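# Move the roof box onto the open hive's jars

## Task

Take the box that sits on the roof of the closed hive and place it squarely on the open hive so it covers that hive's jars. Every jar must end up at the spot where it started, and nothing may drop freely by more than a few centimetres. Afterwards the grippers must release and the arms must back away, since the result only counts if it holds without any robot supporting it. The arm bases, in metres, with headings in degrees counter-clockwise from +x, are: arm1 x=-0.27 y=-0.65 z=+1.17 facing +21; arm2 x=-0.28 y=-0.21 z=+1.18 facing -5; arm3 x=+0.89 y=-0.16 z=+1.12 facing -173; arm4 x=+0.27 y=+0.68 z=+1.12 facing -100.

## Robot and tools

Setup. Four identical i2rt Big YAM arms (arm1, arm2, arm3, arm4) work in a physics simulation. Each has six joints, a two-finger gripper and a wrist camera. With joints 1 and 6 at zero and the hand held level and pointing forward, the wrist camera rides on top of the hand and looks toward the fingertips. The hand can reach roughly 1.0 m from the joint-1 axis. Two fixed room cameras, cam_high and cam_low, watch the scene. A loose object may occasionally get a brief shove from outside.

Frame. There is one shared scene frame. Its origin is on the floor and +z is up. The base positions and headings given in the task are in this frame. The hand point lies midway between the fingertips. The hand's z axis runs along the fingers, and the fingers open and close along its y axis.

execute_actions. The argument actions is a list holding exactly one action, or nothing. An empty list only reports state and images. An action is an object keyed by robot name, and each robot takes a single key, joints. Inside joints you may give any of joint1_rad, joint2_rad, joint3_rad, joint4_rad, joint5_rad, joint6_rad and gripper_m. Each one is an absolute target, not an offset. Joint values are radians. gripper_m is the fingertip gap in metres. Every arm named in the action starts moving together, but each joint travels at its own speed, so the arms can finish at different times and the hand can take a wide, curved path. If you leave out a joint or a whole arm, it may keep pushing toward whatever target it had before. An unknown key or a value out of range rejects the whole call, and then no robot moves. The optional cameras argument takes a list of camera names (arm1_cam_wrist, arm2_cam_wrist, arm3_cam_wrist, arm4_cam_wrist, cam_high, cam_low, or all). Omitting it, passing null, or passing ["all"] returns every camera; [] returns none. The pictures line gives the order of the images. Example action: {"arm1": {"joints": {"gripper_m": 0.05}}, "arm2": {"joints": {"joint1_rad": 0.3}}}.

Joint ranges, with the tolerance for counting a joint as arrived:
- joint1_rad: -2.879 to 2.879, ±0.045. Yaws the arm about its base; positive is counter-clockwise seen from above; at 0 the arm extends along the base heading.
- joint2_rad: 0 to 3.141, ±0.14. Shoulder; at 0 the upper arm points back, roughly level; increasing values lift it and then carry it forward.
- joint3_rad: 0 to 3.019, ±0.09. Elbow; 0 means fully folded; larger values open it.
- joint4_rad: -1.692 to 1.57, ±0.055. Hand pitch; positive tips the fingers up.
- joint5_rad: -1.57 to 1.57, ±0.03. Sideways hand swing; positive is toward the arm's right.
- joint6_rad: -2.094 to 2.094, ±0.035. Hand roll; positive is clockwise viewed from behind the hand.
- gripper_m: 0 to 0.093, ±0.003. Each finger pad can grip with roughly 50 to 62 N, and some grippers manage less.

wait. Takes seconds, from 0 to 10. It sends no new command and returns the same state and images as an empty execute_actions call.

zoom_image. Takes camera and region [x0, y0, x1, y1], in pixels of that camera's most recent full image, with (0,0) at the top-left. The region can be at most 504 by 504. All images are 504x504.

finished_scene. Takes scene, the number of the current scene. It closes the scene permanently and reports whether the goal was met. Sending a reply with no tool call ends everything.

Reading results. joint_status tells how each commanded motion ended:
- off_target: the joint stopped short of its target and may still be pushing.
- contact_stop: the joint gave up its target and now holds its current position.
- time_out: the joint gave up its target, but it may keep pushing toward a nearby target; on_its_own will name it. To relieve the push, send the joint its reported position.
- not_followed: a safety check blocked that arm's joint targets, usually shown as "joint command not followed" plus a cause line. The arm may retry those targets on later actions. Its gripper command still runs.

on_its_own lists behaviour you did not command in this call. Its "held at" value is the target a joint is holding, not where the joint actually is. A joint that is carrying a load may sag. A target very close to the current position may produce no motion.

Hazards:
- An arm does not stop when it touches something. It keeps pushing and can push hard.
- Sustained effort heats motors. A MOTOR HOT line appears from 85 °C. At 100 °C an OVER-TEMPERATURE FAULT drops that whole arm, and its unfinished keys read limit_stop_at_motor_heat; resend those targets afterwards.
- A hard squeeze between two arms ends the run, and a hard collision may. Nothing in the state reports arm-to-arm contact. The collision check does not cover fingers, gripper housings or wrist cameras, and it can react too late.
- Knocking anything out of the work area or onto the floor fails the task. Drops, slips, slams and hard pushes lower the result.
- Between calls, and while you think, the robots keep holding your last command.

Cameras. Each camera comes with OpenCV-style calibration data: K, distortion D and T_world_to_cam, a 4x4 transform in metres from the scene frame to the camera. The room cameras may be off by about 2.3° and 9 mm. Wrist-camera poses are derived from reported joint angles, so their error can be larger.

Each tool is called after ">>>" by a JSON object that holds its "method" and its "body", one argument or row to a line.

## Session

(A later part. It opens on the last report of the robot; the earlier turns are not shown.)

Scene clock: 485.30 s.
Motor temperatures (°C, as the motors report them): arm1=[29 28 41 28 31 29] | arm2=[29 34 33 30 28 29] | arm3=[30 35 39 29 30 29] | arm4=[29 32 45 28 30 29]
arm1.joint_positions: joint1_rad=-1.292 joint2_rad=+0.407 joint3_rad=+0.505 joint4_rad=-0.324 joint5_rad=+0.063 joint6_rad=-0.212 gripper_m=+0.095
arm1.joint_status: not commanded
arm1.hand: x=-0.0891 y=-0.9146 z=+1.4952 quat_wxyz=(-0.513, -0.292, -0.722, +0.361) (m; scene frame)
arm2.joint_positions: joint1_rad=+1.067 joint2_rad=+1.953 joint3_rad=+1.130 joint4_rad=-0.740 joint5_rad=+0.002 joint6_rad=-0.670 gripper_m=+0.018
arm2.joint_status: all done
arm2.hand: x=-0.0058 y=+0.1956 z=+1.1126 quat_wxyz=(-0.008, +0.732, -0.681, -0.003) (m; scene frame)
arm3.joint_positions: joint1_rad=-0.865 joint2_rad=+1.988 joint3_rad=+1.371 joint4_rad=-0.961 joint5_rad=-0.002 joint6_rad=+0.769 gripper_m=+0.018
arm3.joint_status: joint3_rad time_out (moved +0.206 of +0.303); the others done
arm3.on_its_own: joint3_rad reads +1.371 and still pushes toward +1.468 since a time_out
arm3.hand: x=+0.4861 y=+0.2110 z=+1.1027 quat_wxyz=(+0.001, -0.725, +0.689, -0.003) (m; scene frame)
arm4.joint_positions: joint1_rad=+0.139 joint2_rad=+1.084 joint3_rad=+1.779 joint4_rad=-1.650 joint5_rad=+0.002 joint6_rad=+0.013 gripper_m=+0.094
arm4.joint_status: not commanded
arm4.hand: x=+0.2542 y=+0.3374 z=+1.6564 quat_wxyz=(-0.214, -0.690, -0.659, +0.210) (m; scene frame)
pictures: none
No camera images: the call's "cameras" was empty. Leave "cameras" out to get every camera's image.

>>> {"method": "execute_actions", "body": {
  "actions": [
    {"arm2":{"joints":{"joint1_rad":1.162,"joint2_rad":2.048,"joint3_rad":1.51,"joint4_rad":-0.892,"joint6_rad":-0.58}},"arm3":{"joints":{"joint1_rad":-0.994,"joint2_rad":2.066,"joint3_rad":1.778,"joint4_rad":-1.093,"joint6_rad":0.63}}}
  ],
  "cameras": ["cam_low","arm4_cam_wrist","arm2_cam_wrist","arm3_cam_wrist"]
}}

Scene clock: 497.70 s.
Motor temperatures (°C, as the motors report them): arm1=[29 28 41 28 31 29] | arm2=[29 35 34 30 28 29] | arm3=[30 36 42 29 30 29] | arm4=[29 32 45 28 30 29]
arm1.joint_positions: joint1_rad=-1.292 joint2_rad=+0.407 joint3_rad=+0.505 joint4_rad=-0.324 joint5_rad=+0.063 joint6_rad=-0.212 gripper_m=+0.095
arm1.joint_status: not commanded
arm1.hand: x=-0.0891 y=-0.9146 z=+1.4952 quat_wxyz=(-0.513, -0.292, -0.722, +0.361) (m; scene frame)
arm2.joint_positions: joint1_rad=+1.160 joint2_rad=+2.137 joint3_rad=+1.444 joint4_rad=-0.879 joint5_rad=+0.008 joint6_rad=-0.587 gripper_m=+0.018
arm2.joint_status: all done
arm2.hand: x=-0.0008 y=+0.2961 z=+1.1069 quat_wxyz=(-0.005, +0.736, -0.677, +0.001) (m; scene frame)
arm3.joint_positions: joint1_rad=-0.998 joint2_rad=+2.160 joint3_rad=+1.661 joint4_rad=-1.089 joint5_rad=-0.003 joint6_rad=+0.624 gripper_m=+0.018
arm3.joint_status: joint3_rad time_out (moved +0.290 of +0.407); the others done
arm3.on_its_own: joint3_rad reads +1.661 and still pushes toward +1.773 since a time_out
arm3.hand: x=+0.4929 y=+0.3169 z=+1.0996 quat_wxyz=(-0.001, -0.729, +0.685, -0.008) (m; scene frame)
arm4.joint_positions: joint1_rad=+0.139 joint2_rad=+1.084 joint3_rad=+1.779 joint4_rad=-1.650 joint5_rad=+0.002 joint6_rad=+0.013 gripper_m=+0.094
arm4.joint_status: not commanded
arm4.hand: x=+0.2542 y=+0.3374 z=+1.6564 quat_wxyz=(-0.214, -0.690, -0.659, +0.210) (m; scene frame)
pictures: arm2_cam_wrist, arm3_cam_wrist, arm4_cam_wrist, cam_low
camera_calibration (this result's frames):
arm2_cam_wrist: T_world_to_cam=[[0.996354, 0.0852858, 0.00228902, -0.0247657], [0.0679537, -0.809523, 0.583142, -0.398975], [0.0515868, -0.580861, -0.812367, 1.19509], [0, 0, 0, 1]] pos_world=[-0.00986341, 0.373311, 1.20356]
arm3_cam_wrist: T_world_to_cam=[[0.998176, 0.0582997, 0.0156698, -0.532204], [0.0376836, -0.804514, 0.592737, -0.415459], [0.047163, -0.591065, -0.805244, 1.17182], [0, 0, 0, 1]] pos_world=[0.491623, 0.389406, 1.1982]
arm4_cam_wrist: T_world_to_cam=[[-0.999189, 0.037523, -0.0145807, 0.262425], [0.0373787, 0.999251, 0.0100438, -0.35612], [0.0149466, 0.00949064, -0.999843, 1.77573], [0, 0, 0, 1]] pos_world=[0.248982, 0.329154, 1.78286]
Images, in order (width x height): arm2_cam_wrist 504x504, arm3_cam_wrist 504x504, arm4_cam_wrist 504x504, cam_low 504x504.

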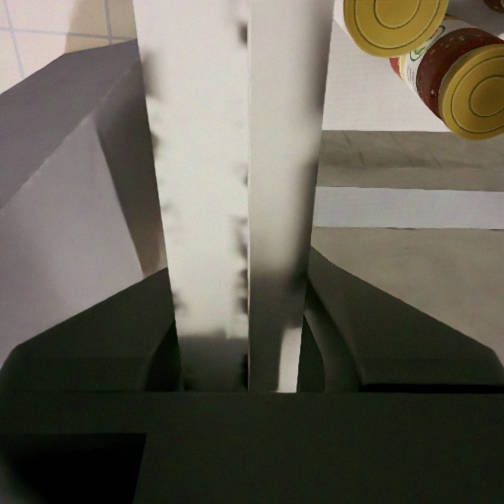

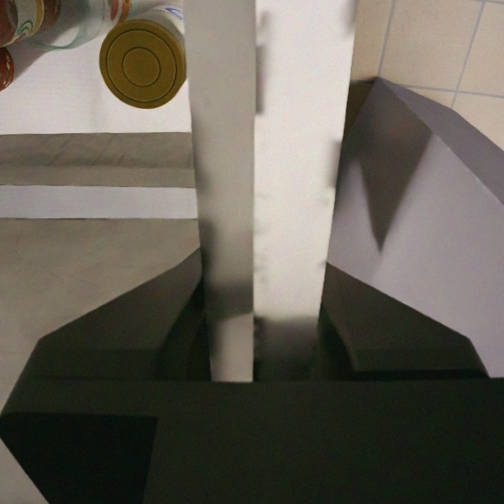

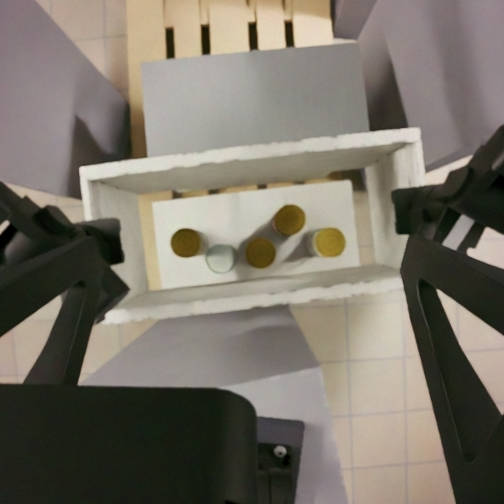

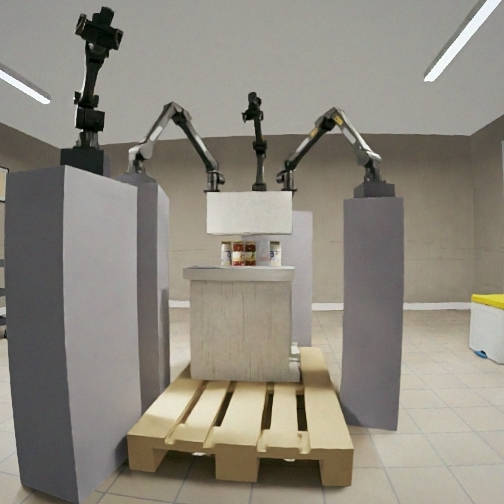

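>>> {"method": "zoom_image", "body": {
  "camera": "arm4_cam_wrist",
  "region": [70, 110, 440, 340]
}}

Region (70, 110, 440, 340) of arm4_cam_wrist's 504x504 image, scaled by 1.362, with more detail than that image has; it fills the top 313 rows of this view, and the rest is white.

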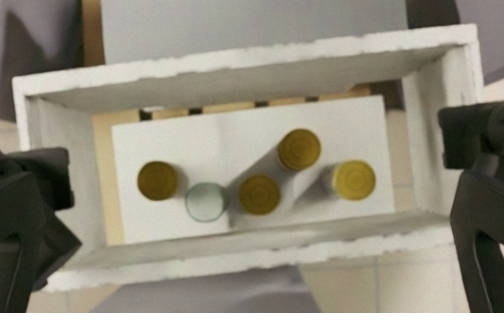

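>>> {"method": "execute_actions", "body": {
  "actions": [
    {"arm2":{"joints":{"joint1_rad":1.175,"joint2_rad":2.175,"joint3_rad":1.517,"joint4_rad":-0.753,"joint6_rad":-0.575}},"arm3":{"joints":{"joint1_rad":-0.998,"joint2_rad":2.165,"joint3_rad":1.69,"joint4_rad":-0.95,"joint6_rad":0.625}}}
  ],
  "cameras": ["cam_low","arm4_cam_wrist"]
}}

>>> {"method": "zoom_image", "body": {
  "camera": "arm4_cam_wrist",
  "region": [70, 110, 440, 340]
}}

Scene clock: 532.30 s.
Motor temperatures (°C, as the motors report them): arm1=[29 28 42 28 31 29] | arm2=[29 39 37 30 28 29] | arm3=[30 40 47 29 30 29] | arm4=[29 32 45 28 30 29]
arm1.joint_positions: joint1_rad=-1.292 joint2_rad=+0.407 joint3_rad=+0.505 joint4_rad=-0.324 joint5_rad=+0.063 joint6_rad=-0.212 gripper_m=+0.095
arm1.joint_status: not commanded
arm1.hand: x=-0.0891 y=-0.9146 z=+1.4952 quat_wxyz=(-0.513, -0.292, -0.722, +0.361) (m; scene frame)
arm2.joint_positions: joint1_rad=+1.170 joint2_rad=+2.268 joint3_rad=+1.444 joint4_rad=-0.743 joint5_rad=+0.009 joint6_rad=-0.573 gripper_m=+0.018
arm2.joint_status: all done
arm2.hand: x=-0.0052 y=+0.3012 z=+1.0344 quat_wxyz=(-0.007, +0.734, -0.679, +0.001) (m; scene frame)
arm3.joint_positions: joint1_rad=-0.994 joint2_rad=+2.266 joint3_rad=+1.639 joint4_rad=-0.952 joint5_rad=-0.002 joint6_rad=+0.632 gripper_m=+0.018
arm3.joint_status: all done
arm3.hand: x=+0.4889 y=+0.3185 z=+1.0282 quat_wxyz=(+0.000, -0.728, +0.686, -0.004) (m; scene frame)
arm4.joint_positions: joint1_rad=+0.139 joint2_rad=+1.084 joint3_rad=+1.779 joint4_rad=-1.650 joint5_rad=+0.002 joint6_rad=+0.013 gripper_m=+0.094
arm4.joint_status: not commanded
arm4.hand: x=+0.2542 y=+0.3374 z=+1.6564 quat_wxyz=(-0.214, -0.690, -0.659, +0.210) (m; scene frame)
pictures: arm4_cam_wrist, cam_low
camera_calibration (this result's frames):
arm4_cam_wrist: T_world_to_cam=[[-0.999189, 0.037523, -0.0145807, 0.262425], [0.0373787, 0.999251, 0.0100438, -0.35612], [0.0149466, 0.00949064, -0.999843, 1.77573], [0, 0, 0, 1]] pos_world=[0.248982, 0.329154, 1.78286]
Images, in order (width x height): arm4_cam_wrist 504x504, cam_low 504x504.

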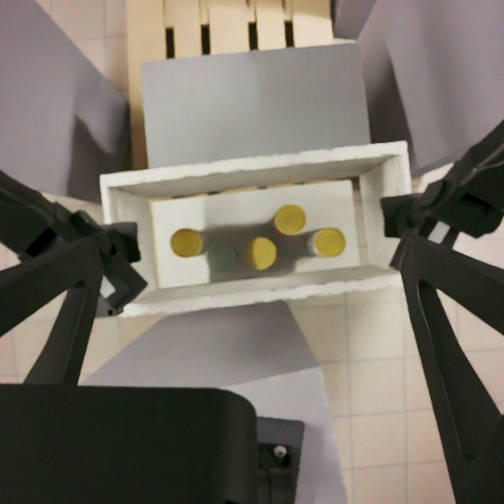

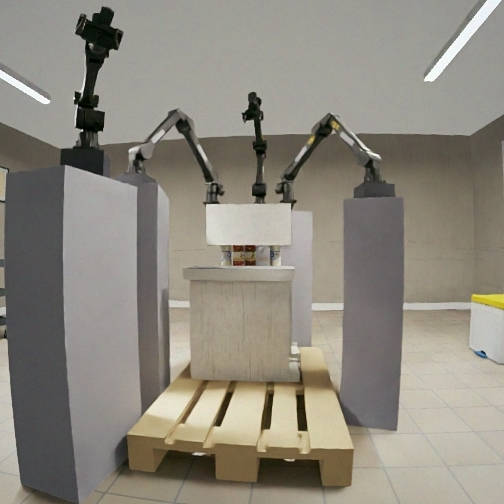

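Region (70, 110, 440, 340) of arm4_cam_wrist's 504x504 image, scaled by 1.362, with more detail than that image has; it fills the top 313 rows of this view, and the rest is white.

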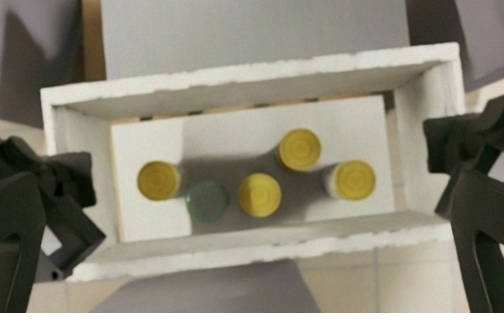

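>>> {"method": "execute_actions", "body": {
  "actions": [
    {"arm2":{"joints":{"joint1_rad":1.178,"joint2_rad":2.324,"joint3_rad":1.558,"joint4_rad":-0.652,"joint6_rad":-0.58}},"arm3":{"joints":{"joint1_rad":-1.012,"joint2_rad":2.291,"joint3_rad":1.75,"joint4_rad":-0.838,"joint6_rad":0.612}}}
  ],
  "cameras": ["cam_low","arm4_cam_wrist"]
}}

>>> {"method": "zoom_image", "body": {
  "camera": "arm4_cam_wrist",
  "region": [100, 130, 420, 330]
}}

Scene clock: 560.67 s.
Motor temperatures (°C, as the motors report them): arm1=[29 28 42 28 31 29] | arm2=[29 40 38 30 28 29] | arm3=[30 42 42 29 30 29] | arm4=[29 32 46 28 30 29]
arm1.joint_positions: joint1_rad=-1.292 joint2_rad=+0.407 joint3_rad=+0.505 joint4_rad=-0.324 joint5_rad=+0.063 joint6_rad=-0.212 gripper_m=+0.095
arm1.joint_status: not commanded
arm1.hand: x=-0.0891 y=-0.9146 z=+1.4952 quat_wxyz=(-0.513, -0.292, -0.722, +0.361) (m; scene frame)
arm2.joint_positions: joint1_rad=+1.166 joint2_rad=+2.422 joint3_rad=+1.498 joint4_rad=-0.641 joint5_rad=+0.011 joint6_rad=-0.575 gripper_m=+0.018
arm2.joint_status: all done
arm2.hand: x=+0.0000 y=+0.3057 z=+0.9617 quat_wxyz=(-0.008, +0.733, -0.680, +0.001) (m; scene frame)
arm3.joint_positions: joint1_rad=-1.004 joint2_rad=+2.385 joint3_rad=+1.640 joint4_rad=-0.836 joint5_rad=-0.003 joint6_rad=+0.626 gripper_m=+0.018
arm3.joint_status: joint3_rad time_out (moved +0.001 of +0.111); the others done
arm3.on_its_own: joint3_rad reads +1.640 and still pushes toward +1.750 since a time_out
arm3.hand: x=+0.4945 y=+0.3212 z=+0.9567 quat_wxyz=(+0.000, -0.726, +0.687, -0.005) (m; scene frame)
arm4.joint_positions: joint1_rad=+0.139 joint2_rad=+1.084 joint3_rad=+1.779 joint4_rad=-1.650 joint5_rad=+0.002 joint6_rad=+0.013 gripper_m=+0.094
arm4.joint_status: not commanded
arm4.hand: x=+0.2542 y=+0.3374 z=+1.6564 quat_wxyz=(-0.214, -0.690, -0.659, +0.210) (m; scene frame)
pictures: arm4_cam_wrist, cam_low
camera_calibration (this result's frames):
arm4_cam_wrist: T_world_to_cam=[[-0.999189, 0.037523, -0.0145807, 0.262425], [0.0373787, 0.999251, 0.0100438, -0.35612], [0.0149466, 0.00949064, -0.999843, 1.77573], [0, 0, 0, 1]] pos_world=[0.248982, 0.329154, 1.78286]
Images, in order (width x height): arm4_cam_wrist 504x504, cam_low 504x504.

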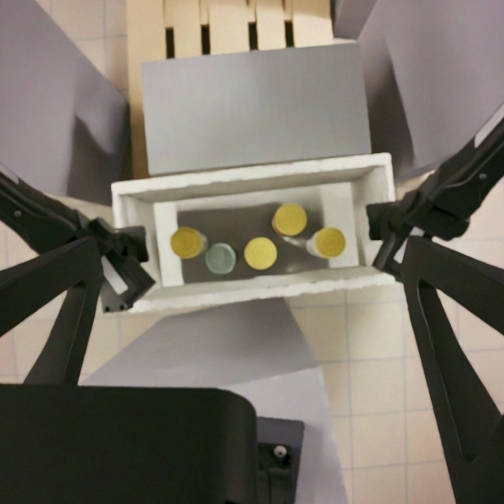

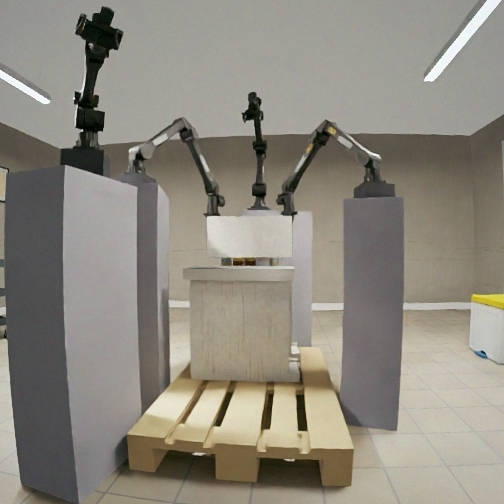

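Region (100, 130, 420, 330) of arm4_cam_wrist's 504x504 image, scaled by 1.575, with more detail than that image has; it fills the top 315 rows of this view, and the rest is white.

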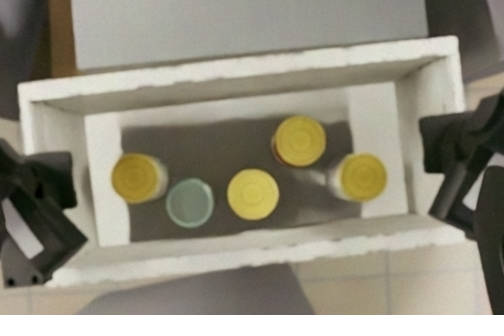

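>>> {"method": "execute_actions", "body": {
  "actions": [
    {"arm2":{"joints":{"joint1_rad":1.185,"joint2_rad":2.449,"joint3_rad":1.621,"joint4_rad":-0.592,"joint6_rad":-0.58}},"arm3":{"joints":{"joint1_rad":-1.018,"joint2_rad":2.407,"joint3_rad":1.792,"joint4_rad":-0.768,"joint6_rad":0.605}}}
  ],
  "cameras": ["cam_high","arm4_cam_wrist"]
}}

>>> {"method": "zoom_image", "body": {
  "camera": "arm4_cam_wrist",
  "region": [100, 130, 420, 330]
}}

Scene clock: 584.47 s.
Motor temperatures (°C, as the motors report them): arm1=[29 28 42 28 31 29] | arm2=[29 42 38 30 28 29] | arm3=[30 43 46 29 30 29] | arm4=[29 32 46 28 30 29]
arm1.joint_positions: joint1_rad=-1.292 joint2_rad=+0.407 joint3_rad=+0.505 joint4_rad=-0.324 joint5_rad=+0.063 joint6_rad=-0.212 gripper_m=+0.095
arm1.joint_status: not commanded
arm1.hand: x=-0.0891 y=-0.9146 z=+1.4952 quat_wxyz=(-0.513, -0.292, -0.722, +0.361) (m; scene frame)
arm2.joint_positions: joint1_rad=+1.174 joint2_rad=+2.537 joint3_rad=+1.563 joint4_rad=-0.584 joint5_rad=+0.009 joint6_rad=-0.570 gripper_m=+0.018
arm2.joint_status: all done
arm2.hand: x=-0.0012 y=+0.3144 z=+0.9115 quat_wxyz=(-0.011, +0.734, -0.679, +0.000) (m; scene frame)
arm3.joint_positions: joint1_rad=-1.010 joint2_rad=+2.491 joint3_rad=+1.688 joint4_rad=-0.768 joint5_rad=-0.001 joint6_rad=+0.617 gripper_m=+0.018
arm3.joint_status: joint3_rad time_out (moved +0.047 of +0.152); the others done
arm3.on_its_own: joint3_rad reads +1.688 and still pushes toward +1.792 since a time_out
arm3.hand: x=+0.4934 y=+0.3295 z=+0.9054 quat_wxyz=(+0.001, -0.727, +0.686, +0.000) (m; scene frame)
arm4.joint_positions: joint1_rad=+0.139 joint2_rad=+1.084 joint3_rad=+1.779 joint4_rad=-1.650 joint5_rad=+0.002 joint6_rad=+0.013 gripper_m=+0.094
arm4.joint_status: not commanded
arm4.hand: x=+0.2542 y=+0.3374 z=+1.6564 quat_wxyz=(-0.214, -0.690, -0.659, +0.210) (m; scene frame)
pictures: arm4_cam_wrist, cam_high
camera_calibration (this result's frames):
arm4_cam_wrist: T_world_to_cam=[[-0.999189, 0.037523, -0.0145807, 0.262425], [0.0373787, 0.999251, 0.0100438, -0.35612], [0.0149466, 0.00949064, -0.999843, 1.77573], [0, 0, 0, 1]] pos_world=[0.248982, 0.329154, 1.78286]
Images, in order (width x height): arm4_cam_wrist 504x504, cam_high 504x504.

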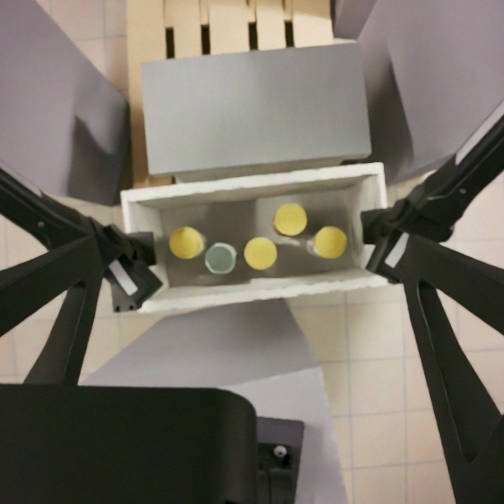

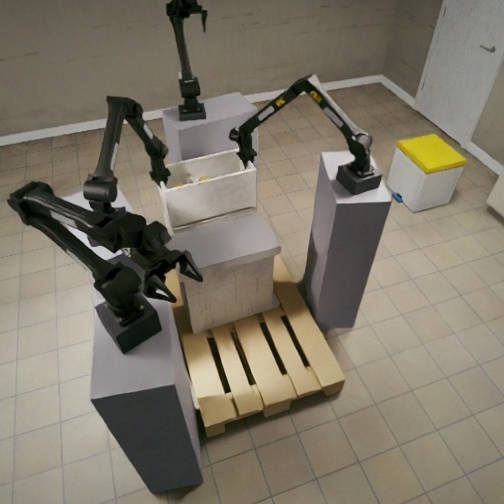

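Region (100, 130, 420, 330) of arm4_cam_wrist's 504x504 image, scaled by 1.575, with more detail than that image has; it fills the top 315 rows of this view, and the rest is white.

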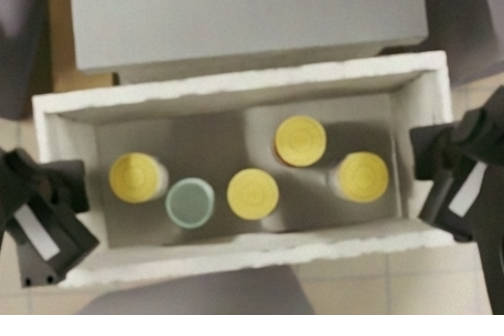

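>>> {"method": "zoom_image", "body": {
  "camera": "arm4_cam_wrist",
  "region": [110, 170, 250, 320]
}}

>>> {"method": "zoom_image", "body": {
  "camera": "arm4_cam_wrist",
  "region": [270, 150, 410, 300]
}}

>>> {"method": "zoom_image", "body": {
  "camera": "cam_high",
  "region": [150, 140, 290, 260]
}}

Region (110, 170, 250, 320) of arm4_cam_wrist's 504x504 image, scaled by 3.360, with more detail than that image has; it fills the left 470 columns of this view, and the rest is white.

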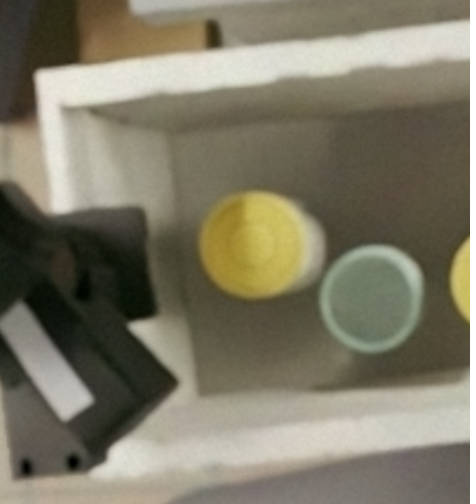

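Region (270, 150, 410, 300) of arm4_cam_wrist's 504x504 image, scaled by 3.360, with more detail than that image has; it fills the left 470 columns of this view, and the rest is white.

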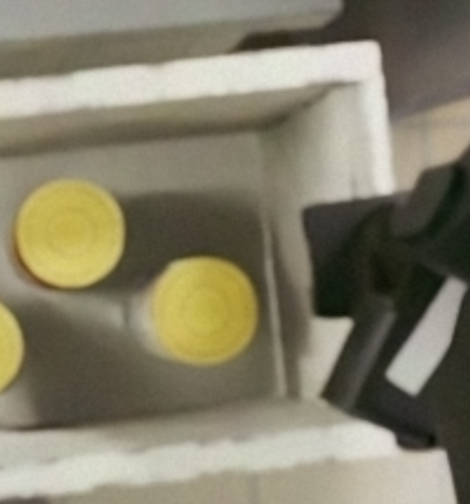

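Region (150, 140, 290, 260) of cam_high's 504x504 image, scaled by 3.600, with more detail than that image has; it fills the top 432 rows of this view, and the rest is white.

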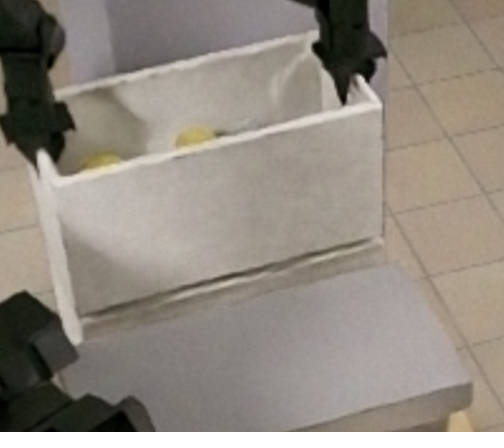

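>>> {"method": "execute_actions", "body": {
  "actions": [
    {"arm2":{"joints":{"joint1_rad":1.16,"joint2_rad":2.497,"joint3_rad":1.605,"joint4_rad":-0.545,"joint6_rad":-0.59}},"arm3":{"joints":{"joint1_rad":-1.018,"joint2_rad":2.453,"joint3_rad":1.755,"joint4_rad":-0.73,"joint6_rad":0.605}}}
  ],
  "cameras": ["cam_high","arm4_cam_wrist"]
}}

>>> {"method": "zoom_image", "body": {
  "camera": "arm4_cam_wrist",
  "region": [110, 170, 250, 320]
}}

>>> {"method": "zoom_image", "body": {
  "camera": "arm4_cam_wrist",
  "region": [270, 150, 410, 300]
}}

>>> {"method": "zoom_image", "body": {
  "camera": "cam_high",
  "region": [150, 140, 290, 260]
}}

Scene clock: 615.33 s.
Motor temperatures (°C, as the motors report them): arm1=[29 28 43 28 31 29] | arm2=[29 43 37 30 28 29] | arm3=[30 45 47 29 30 29] | arm4=[29 32 46 28 30 29]
arm1.joint_positions: joint1_rad=-1.292 joint2_rad=+0.407 joint3_rad=+0.505 joint4_rad=-0.324 joint5_rad=+0.063 joint6_rad=-0.212 gripper_m=+0.095
arm1.joint_status: not commanded
arm1.hand: x=-0.0891 y=-0.9146 z=+1.4952 quat_wxyz=(-0.513, -0.292, -0.722, +0.361) (m; scene frame)
arm2.joint_positions: joint1_rad=+1.165 joint2_rad=+2.565 joint3_rad=+1.563 joint4_rad=-0.547 joint5_rad=+0.002 joint6_rad=-0.582 gripper_m=+0.018
arm2.joint_status: all done
arm2.hand: x=+0.0015 y=+0.3106 z=+0.8958 quat_wxyz=(-0.015, +0.735, -0.677, -0.005) (m; scene frame)
arm3.joint_positions: joint1_rad=-1.011 joint2_rad=+2.520 joint3_rad=+1.688 joint4_rad=-0.736 joint5_rad=+0.000 joint6_rad=+0.614 gripper_m=+0.018
arm3.joint_status: all done
arm3.hand: x=+0.4956 y=+0.3284 z=+0.8879 quat_wxyz=(+0.002, -0.728, +0.686, +0.002) (m; scene frame)
arm4.joint_positions: joint1_rad=+0.139 joint2_rad=+1.084 joint3_rad=+1.779 joint4_rad=-1.650 joint5_rad=+0.002 joint6_rad=+0.013 gripper_m=+0.094
arm4.joint_status: not commanded
arm4.hand: x=+0.2542 y=+0.3374 z=+1.6564 quat_wxyz=(-0.214, -0.690, -0.659, +0.210) (m; scene frame)
pictures: arm4_cam_wrist, cam_high
camera_calibration (this result's frames):
arm4_cam_wrist: T_world_to_cam=[[-0.999189, 0.037523, -0.0145807, 0.262425], [0.0373787, 0.999251, 0.0100438, -0.35612], [0.0149466, 0.00949064, -0.999843, 1.77573], [0, 0, 0, 1]] pos_world=[0.248982, 0.329154, 1.78286]
Images, in order (width x height): arm4_cam_wrist 504x504, cam_high 504x504.

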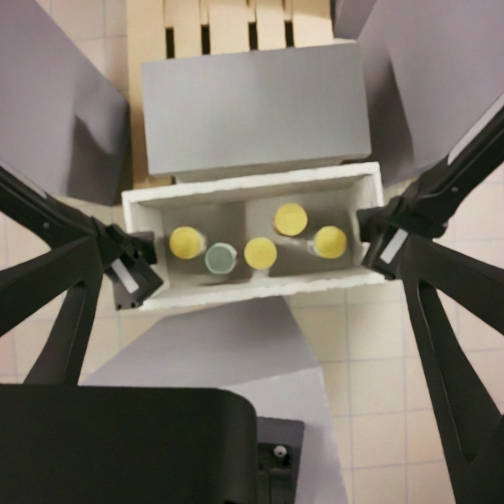

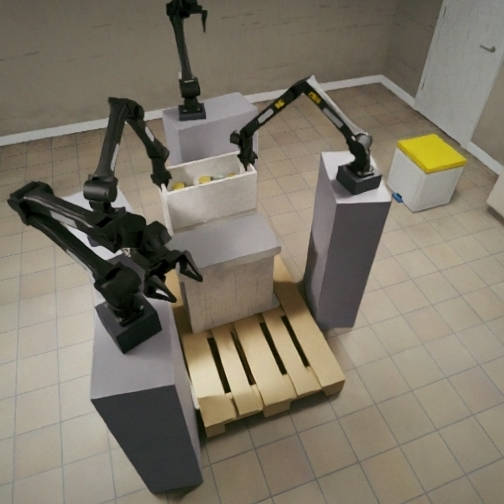

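Region (110, 170, 250, 320) of arm4_cam_wrist's 504x504 image, scaled by 3.360, with more detail than that image has; it fills the left 470 columns of this view, and the rest is white.

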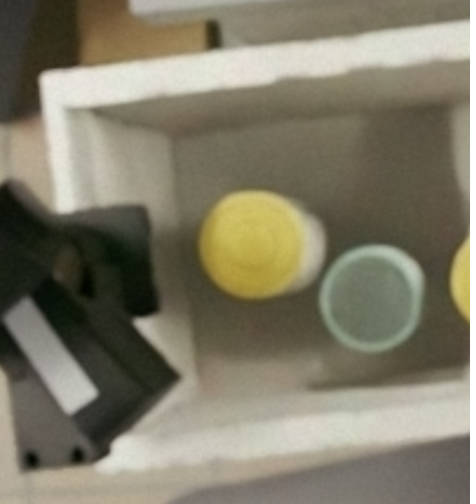

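Region (270, 150, 410, 300) of arm4_cam_wrist's 504x504 image, scaled by 3.360, with more detail than that image has; it fills the left 470 columns of this view, and the rest is white.

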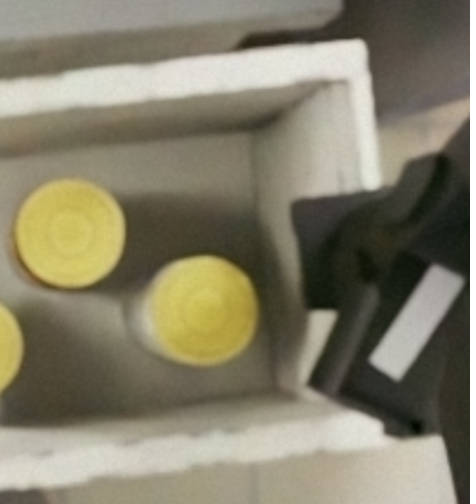

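Region (150, 140, 290, 260) of cam_high's 504x504 image, scaled by 3.600, with more detail than that image has; it fills the top 432 rows of this view, and the rest is white.

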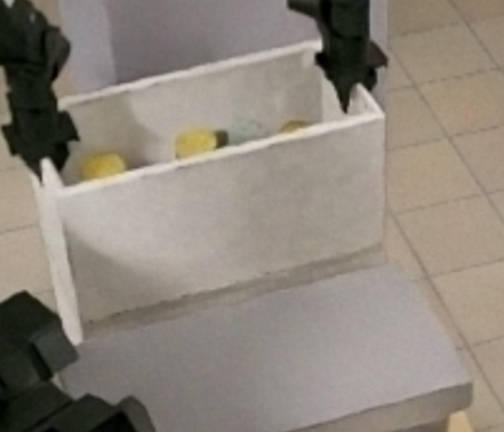

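>>> {"method": "execute_actions", "body": {
  "actions": [
    {"arm2":{"joints":{"joint1_rad":1.165,"joint2_rad":2.565,"joint3_rad":1.567,"joint4_rad":-0.547,"joint6_rad":-0.582}},"arm3":{"joints":{"joint1_rad":-1.011,"joint2_rad":2.52,"joint3_rad":1.695,"joint4_rad":-0.736,"joint6_rad":0.614}}}
  ],
  "cameras": []
}}

>>> {"method": "execute_actions", "body": {
  "actions": [
    {"arm2":{"joints":{"gripper_m":0.07}},"arm3":{"joints":{"gripper_m":0.07}}}
  ],
  "cameras": []
}}

>>> {"method": "execute_actions", "body": {
  "actions": [
    {"arm2":{"joints":{"joint2_rad":2.33,"joint3_rad":1.48,"joint4_rad":-0.72}},"arm3":{"joints":{"joint2_rad":2.31,"joint3_rad":1.65,"joint4_rad":-0.91}}}
  ],
  "cameras": ["cam_high","arm4_cam_wrist"]
}}

Scene clock: 634.13 s.
Motor temperatures (°C, as the motors report them): arm1=[29 28 43 28 31 29] | arm2=[29 43 37 30 28 29] | arm3=[30 45 44 29 30 29] | arm4=[29 32 47 28 30 29]
arm1.joint_positions: joint1_rad=-1.292 joint2_rad=+0.407 joint3_rad=+0.505 joint4_rad=-0.324 joint5_rad=+0.063 joint6_rad=-0.212 gripper_m=+0.095
arm1.joint_status: not commanded
arm1.hand: x=-0.0891 y=-0.9146 z=+1.4952 quat_wxyz=(-0.513, -0.292, -0.722, +0.361) (m; scene frame)
arm2.joint_positions: joint1_rad=+1.165 joint2_rad=+2.568 joint3_rad=+1.562 joint4_rad=-0.547 joint5_rad=+0.002 joint6_rad=-0.582 gripper_m=+0.018
arm2.joint_status: all done
arm2.hand: x=+0.0007 y=+0.3091 z=+0.8941 quat_wxyz=(-0.014, +0.735, -0.677, -0.004) (m; scene frame)
arm3.joint_positions: joint1_rad=-1.011 joint2_rad=+2.523 joint3_rad=+1.688 joint4_rad=-0.737 joint5_rad=+0.000 joint6_rad=+0.614 gripper_m=+0.018
arm3.joint_status: all done
arm3.hand: x=+0.4965 y=+0.3272 z=+0.8860 quat_wxyz=(+0.001, -0.728, +0.686, -0.001) (m; scene frame)
arm4.joint_positions: joint1_rad=+0.139 joint2_rad=+1.084 joint3_rad=+1.779 joint4_rad=-1.650 joint5_rad=+0.002 joint6_rad=+0.013 gripper_m=+0.094
arm4.joint_status: not commanded
arm4.hand: x=+0.2542 y=+0.3374 z=+1.6564 quat_wxyz=(-0.214, -0.690, -0.659, +0.210) (m; scene frame)
pictures: none
No camera images: the call's "cameras" was empty. Leave "cameras" out to get every camera's image.

Scene clock: 634.80 s.
Motor temperatures (°C, as the motors report them): arm1=[29 28 43 28 31 29] | arm2=[29 43 36 30 28 29] | arm3=[30 45 44 29 30 29] | arm4=[29 32 47 28 30 29]
arm1.joint_positions: joint1_rad=-1.292 joint2_rad=+0.407 joint3_rad=+0.505 joint4_rad=-0.324 joint5_rad=+0.063 joint6_rad=-0.212 gripper_m=+0.095
arm1.joint_status: not commanded
arm1.hand: x=-0.0891 y=-0.9146 z=+1.4952 quat_wxyz=(-0.513, -0.292, -0.722, +0.361) (m; scene frame)
arm2.joint_positions: joint1_rad=+1.165 joint2_rad=+2.566 joint3_rad=+1.562 joint4_rad=-0.547 joint5_rad=+0.002 joint6_rad=-0.582 gripper_m=+0.070
arm2.joint_status: all done
arm2.hand: x=+0.0010 y=+0.3097 z=+0.8948 quat_wxyz=(-0.014, +0.735, -0.677, -0.004) (m; scene frame)
arm3.joint_positions: joint1_rad=-1.011 joint2_rad=+2.521 joint3_rad=+1.688 joint4_rad=-0.737 joint5_rad=+0.000 joint6_rad=+0.614 gripper_m=+0.070
arm3.joint_status: all done
arm3.hand: x=+0.4960 y=+0.3279 z=+0.8874 quat_wxyz=(+0.002, -0.728, +0.686, +0.001) (m; scene frame)
arm4.joint_positions: joint1_rad=+0.139 joint2_rad=+1.084 joint3_rad=+1.779 joint4_rad=-1.650 joint5_rad=+0.002 joint6_rad=+0.013 gripper_m=+0.094
arm4.joint_status: not commanded
arm4.hand: x=+0.2542 y=+0.3374 z=+1.6564 quat_wxyz=(-0.214, -0.690, -0.659, +0.210) (m; scene frame)
pictures: none
No camera images: the call's "cameras" was empty. Leave "cameras" out to get every camera's image.

Scene clock: 635.93 s.
Motor temperatures (°C, as the motors report them): arm1=[29 28 43 28 31 29] | arm2=[29 43 36 30 28 29] | arm3=[30 44 44 29 30 29] | arm4=[29 32 47 28 30 29]
arm1.joint_positions: joint1_rad=-1.292 joint2_rad=+0.407 joint3_rad=+0.505 joint4_rad=-0.324 joint5_rad=+0.063 joint6_rad=-0.212 gripper_m=+0.095
arm1.joint_status: not commanded
arm1.hand: x=-0.0891 y=-0.9146 z=+1.4952 quat_wxyz=(-0.513, -0.292, -0.722, +0.361) (m; scene frame)
arm2.joint_positions: joint1_rad=+1.165 joint2_rad=+2.302 joint3_rad=+1.471 joint4_rad=-0.712 joint5_rad=+0.002 joint6_rad=-0.582 gripper_m=+0.070
arm2.joint_status: all done
arm2.hand: x=+0.0024 y=+0.3111 z=+1.0225 quat_wxyz=(-0.018, +0.735, -0.677, -0.005) (m; scene frame)
arm3.joint_positions: joint1_rad=-1.011 joint2_rad=+2.282 joint3_rad=+1.647 joint4_rad=-0.902 joint5_rad=+0.000 joint6_rad=+0.614 gripper_m=+0.070
arm3.joint_status: all done
arm3.hand: x=+0.4895 y=+0.3354 z=+1.0212 quat_wxyz=(+0.004, -0.728, +0.686, +0.017) (m; scene frame)
arm4.joint_positions: joint1_rad=+0.139 joint2_rad=+1.084 joint3_rad=+1.779 joint4_rad=-1.650 joint5_rad=+0.002 joint6_rad=+0.013 gripper_m=+0.094
arm4.joint_status: not commanded
arm4.hand: x=+0.2542 y=+0.3374 z=+1.6564 quat_wxyz=(-0.214, -0.690, -0.659, +0.210) (m; scene frame)
pictures: arm4_cam_wrist, cam_high
camera_calibration (this result's frames):
arm4_cam_wrist: T_world_to_cam=[[-0.999189, 0.037523, -0.0145807, 0.262425], [0.0373787, 0.999251, 0.0100438, -0.35612], [0.0149466, 0.00949064, -0.999843, 1.77573], [0, 0, 0, 1]] pos_world=[0.248982, 0.329154, 1.78286]
Images, in order (width x height): arm4_cam_wrist 504x504, cam_high 504x504.

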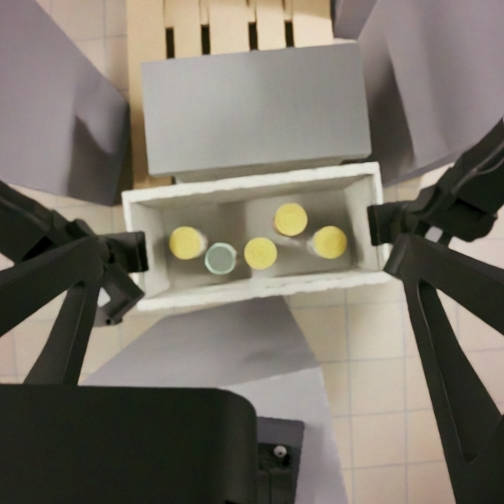

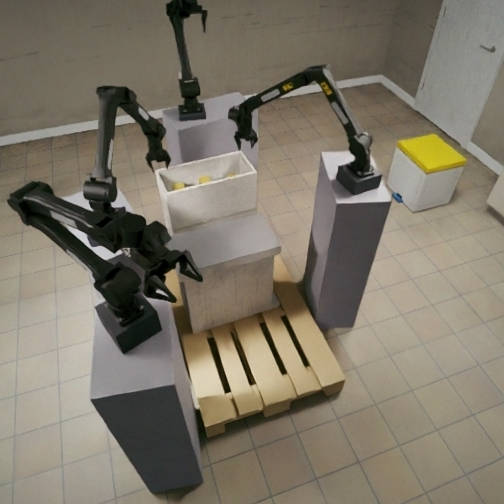

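>>> {"method": "execute_actions", "body": {
  "actions": [
    {"arm2":{"joints":{"joint1_rad":1.55,"joint2_rad":1.9,"joint3_rad":1.3,"joint4_rad":-0.9}},"arm3":{"joints":{"joint1_rad":-1.4,"joint2_rad":1.9,"joint3_rad":1.4,"joint4_rad":-1.0}}}
  ]
}}

>>> {"method": "zoom_image", "body": {
  "camera": "arm4_cam_wrist",
  "region": [110, 170, 250, 320]
}}

>>> {"method": "zoom_image", "body": {
  "camera": "arm4_cam_wrist",
  "region": [270, 150, 410, 300]
}}

Scene clock: 644.83 s.
Motor temperatures (°C, as the motors report them): arm1=[29 28 43 28 31 29] | arm2=[29 41 36 30 28 29] | arm3=[30 43 42 29 30 29] | arm4=[29 32 47 28 30 29]
arm1.joint_positions: joint1_rad=-1.292 joint2_rad=+0.407 joint3_rad=+0.505 joint4_rad=-0.324 joint5_rad=+0.063 joint6_rad=-0.212 gripper_m=+0.095
arm1.joint_status: not commanded
arm1.hand: x=-0.0891 y=-0.9146 z=+1.4952 quat_wxyz=(-0.513, -0.292, -0.722, +0.361) (m; scene frame)
arm2.joint_positions: joint1_rad=+1.552 joint2_rad=+1.874 joint3_rad=+1.289 joint4_rad=-0.894 joint5_rad=-0.002 joint6_rad=-0.582 gripper_m=+0.070
arm2.joint_status: all done
arm2.hand: x=-0.2201 y=+0.3296 z=+1.1991 quat_wxyz=(-0.046, +0.851, -0.523, -0.023) (m; scene frame)
arm3.joint_positions: joint1_rad=-1.392 joint2_rad=+1.869 joint3_rad=+1.412 joint4_rad=-0.996 joint5_rad=+0.001 joint6_rad=+0.614 gripper_m=+0.070
arm3.joint_status: all done
arm3.hand: x=+0.7221 y=+0.3832 z=+1.1811 quat_wxyz=(+0.021, -0.584, +0.810, +0.057) (m; scene frame)
arm4.joint_positions: joint1_rad=+0.139 joint2_rad=+1.084 joint3_rad=+1.779 joint4_rad=-1.650 joint5_rad=+0.002 joint6_rad=+0.013 gripper_m=+0.094
arm4.joint_status: not commanded
arm4.hand: x=+0.2542 y=+0.3374 z=+1.6564 quat_wxyz=(-0.214, -0.690, -0.659, +0.210) (m; scene frame)
pictures: arm1_cam_wrist, arm2_cam_wrist, arm3_cam_wrist, arm4_cam_wrist, cam_high, cam_low
camera_calibration (this result's frames):
arm1_cam_wrist: T_world_to_cam=[[-0.795804, -0.563471, 0.221801, -0.9203], [-0.549863, 0.518966, -0.654465, 1.41302], [0.253665, -0.642786, -0.722828, 0.642301], [0, 0, 0, 1]] pos_world=[-0.118338, -0.839012, 1.59317]
arm2_cam_wrist: T_world_to_cam=[[0.890278, 0.452765, 0.0490778, -0.00994752], [0.366168, -0.775716, 0.51399, -0.273311], [0.270787, -0.439623, -0.856391, 1.35529], [0, 0, 0, 1]] pos_world=[-0.258061, 0.388309, 1.30162]
arm3_cam_wrist: T_world_to_cam=[[0.946502, -0.316935, -0.0607102, -0.494794], [-0.246656, -0.831855, 0.49717, -0.0904299], [-0.208073, -0.455598, -0.865526, 1.46937], [0, 0, 0, 1]] pos_world=[0.751755, 0.437401, 1.2867]
arm4_cam_wrist: T_world_to_cam=[[-0.999189, 0.037523, -0.0145807, 0.262425], [0.0373787, 0.999251, 0.0100438, -0.35612], [0.0149466, 0.00949064, -0.999843, 1.77573], [0, 0, 0, 1]] pos_world=[0.248982, 0.329154, 1.78286]
Images, in order (width x height): arm1_cam_wrist 504x504, arm2_cam_wrist 504x504, arm3_cam_wrist 504x504, arm4_cam_wrist 504x504, cam_high 504x504, cam_low 504x504.

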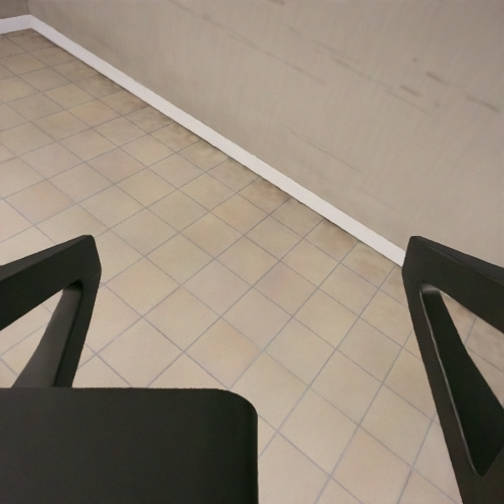

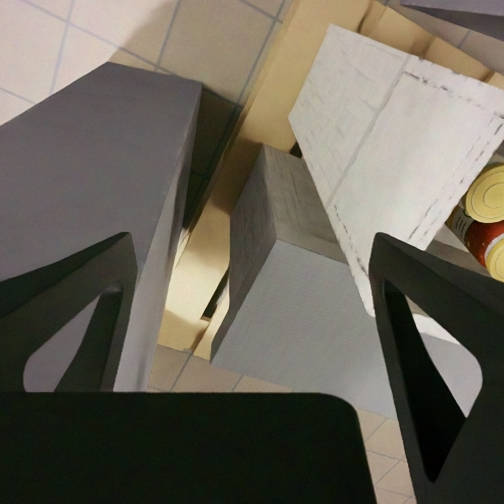

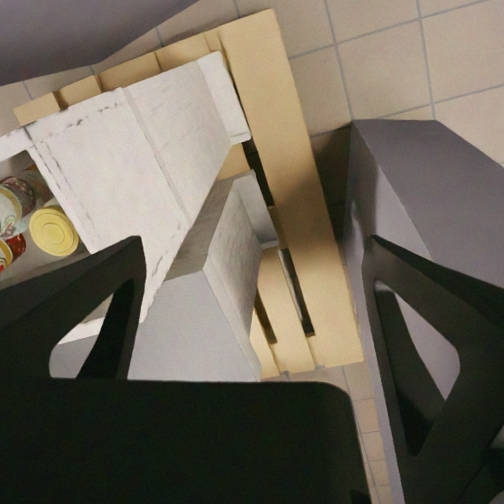

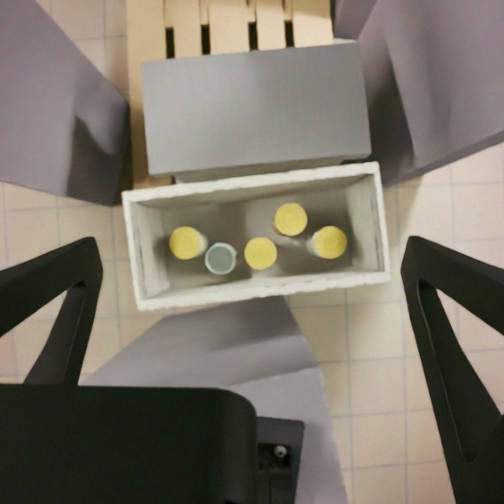

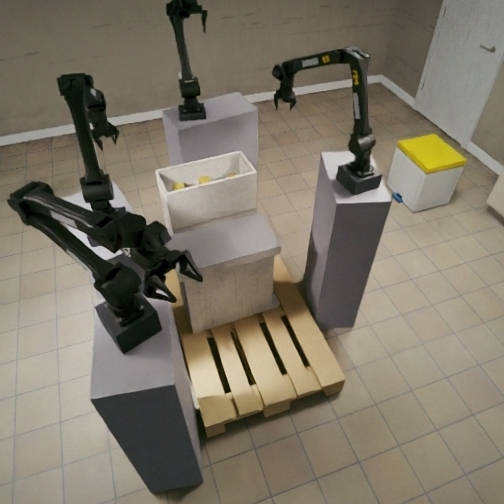

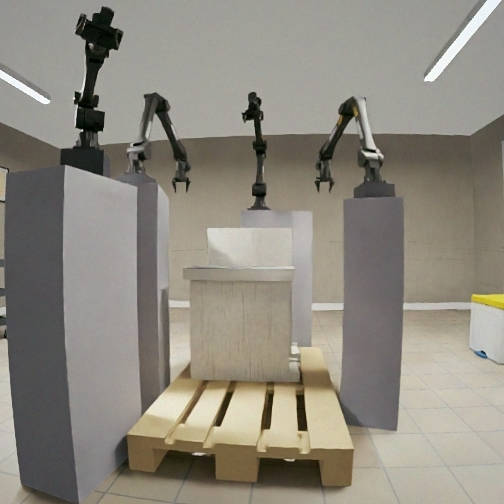

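Region (110, 170, 250, 320) of arm4_cam_wrist's 504x504 image, scaled by 3.360, with more detail than that image has; it fills the left 470 columns of this view, and the rest is white.

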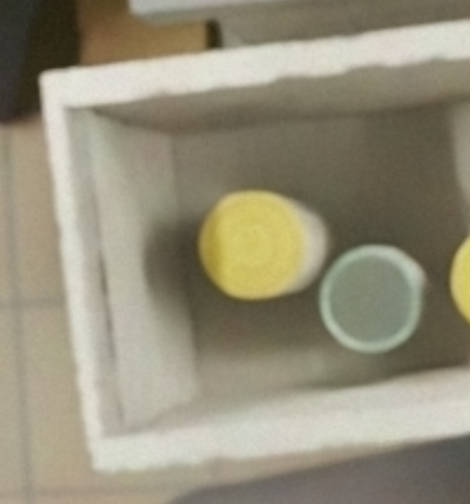

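Region (270, 150, 410, 300) of arm4_cam_wrist's 504x504 image, scaled by 3.360, with more detail than that image has; it fills the left 470 columns of this view, and the rest is white.

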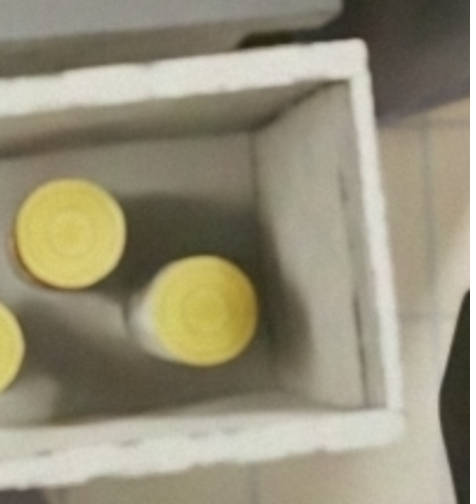

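The box sits flush on all sides, the jars haven't moved, and the arms are clear.

>>> {"method": "finished_scene", "body": {
  "scene": 1
}}

The scene is finished: the task was done.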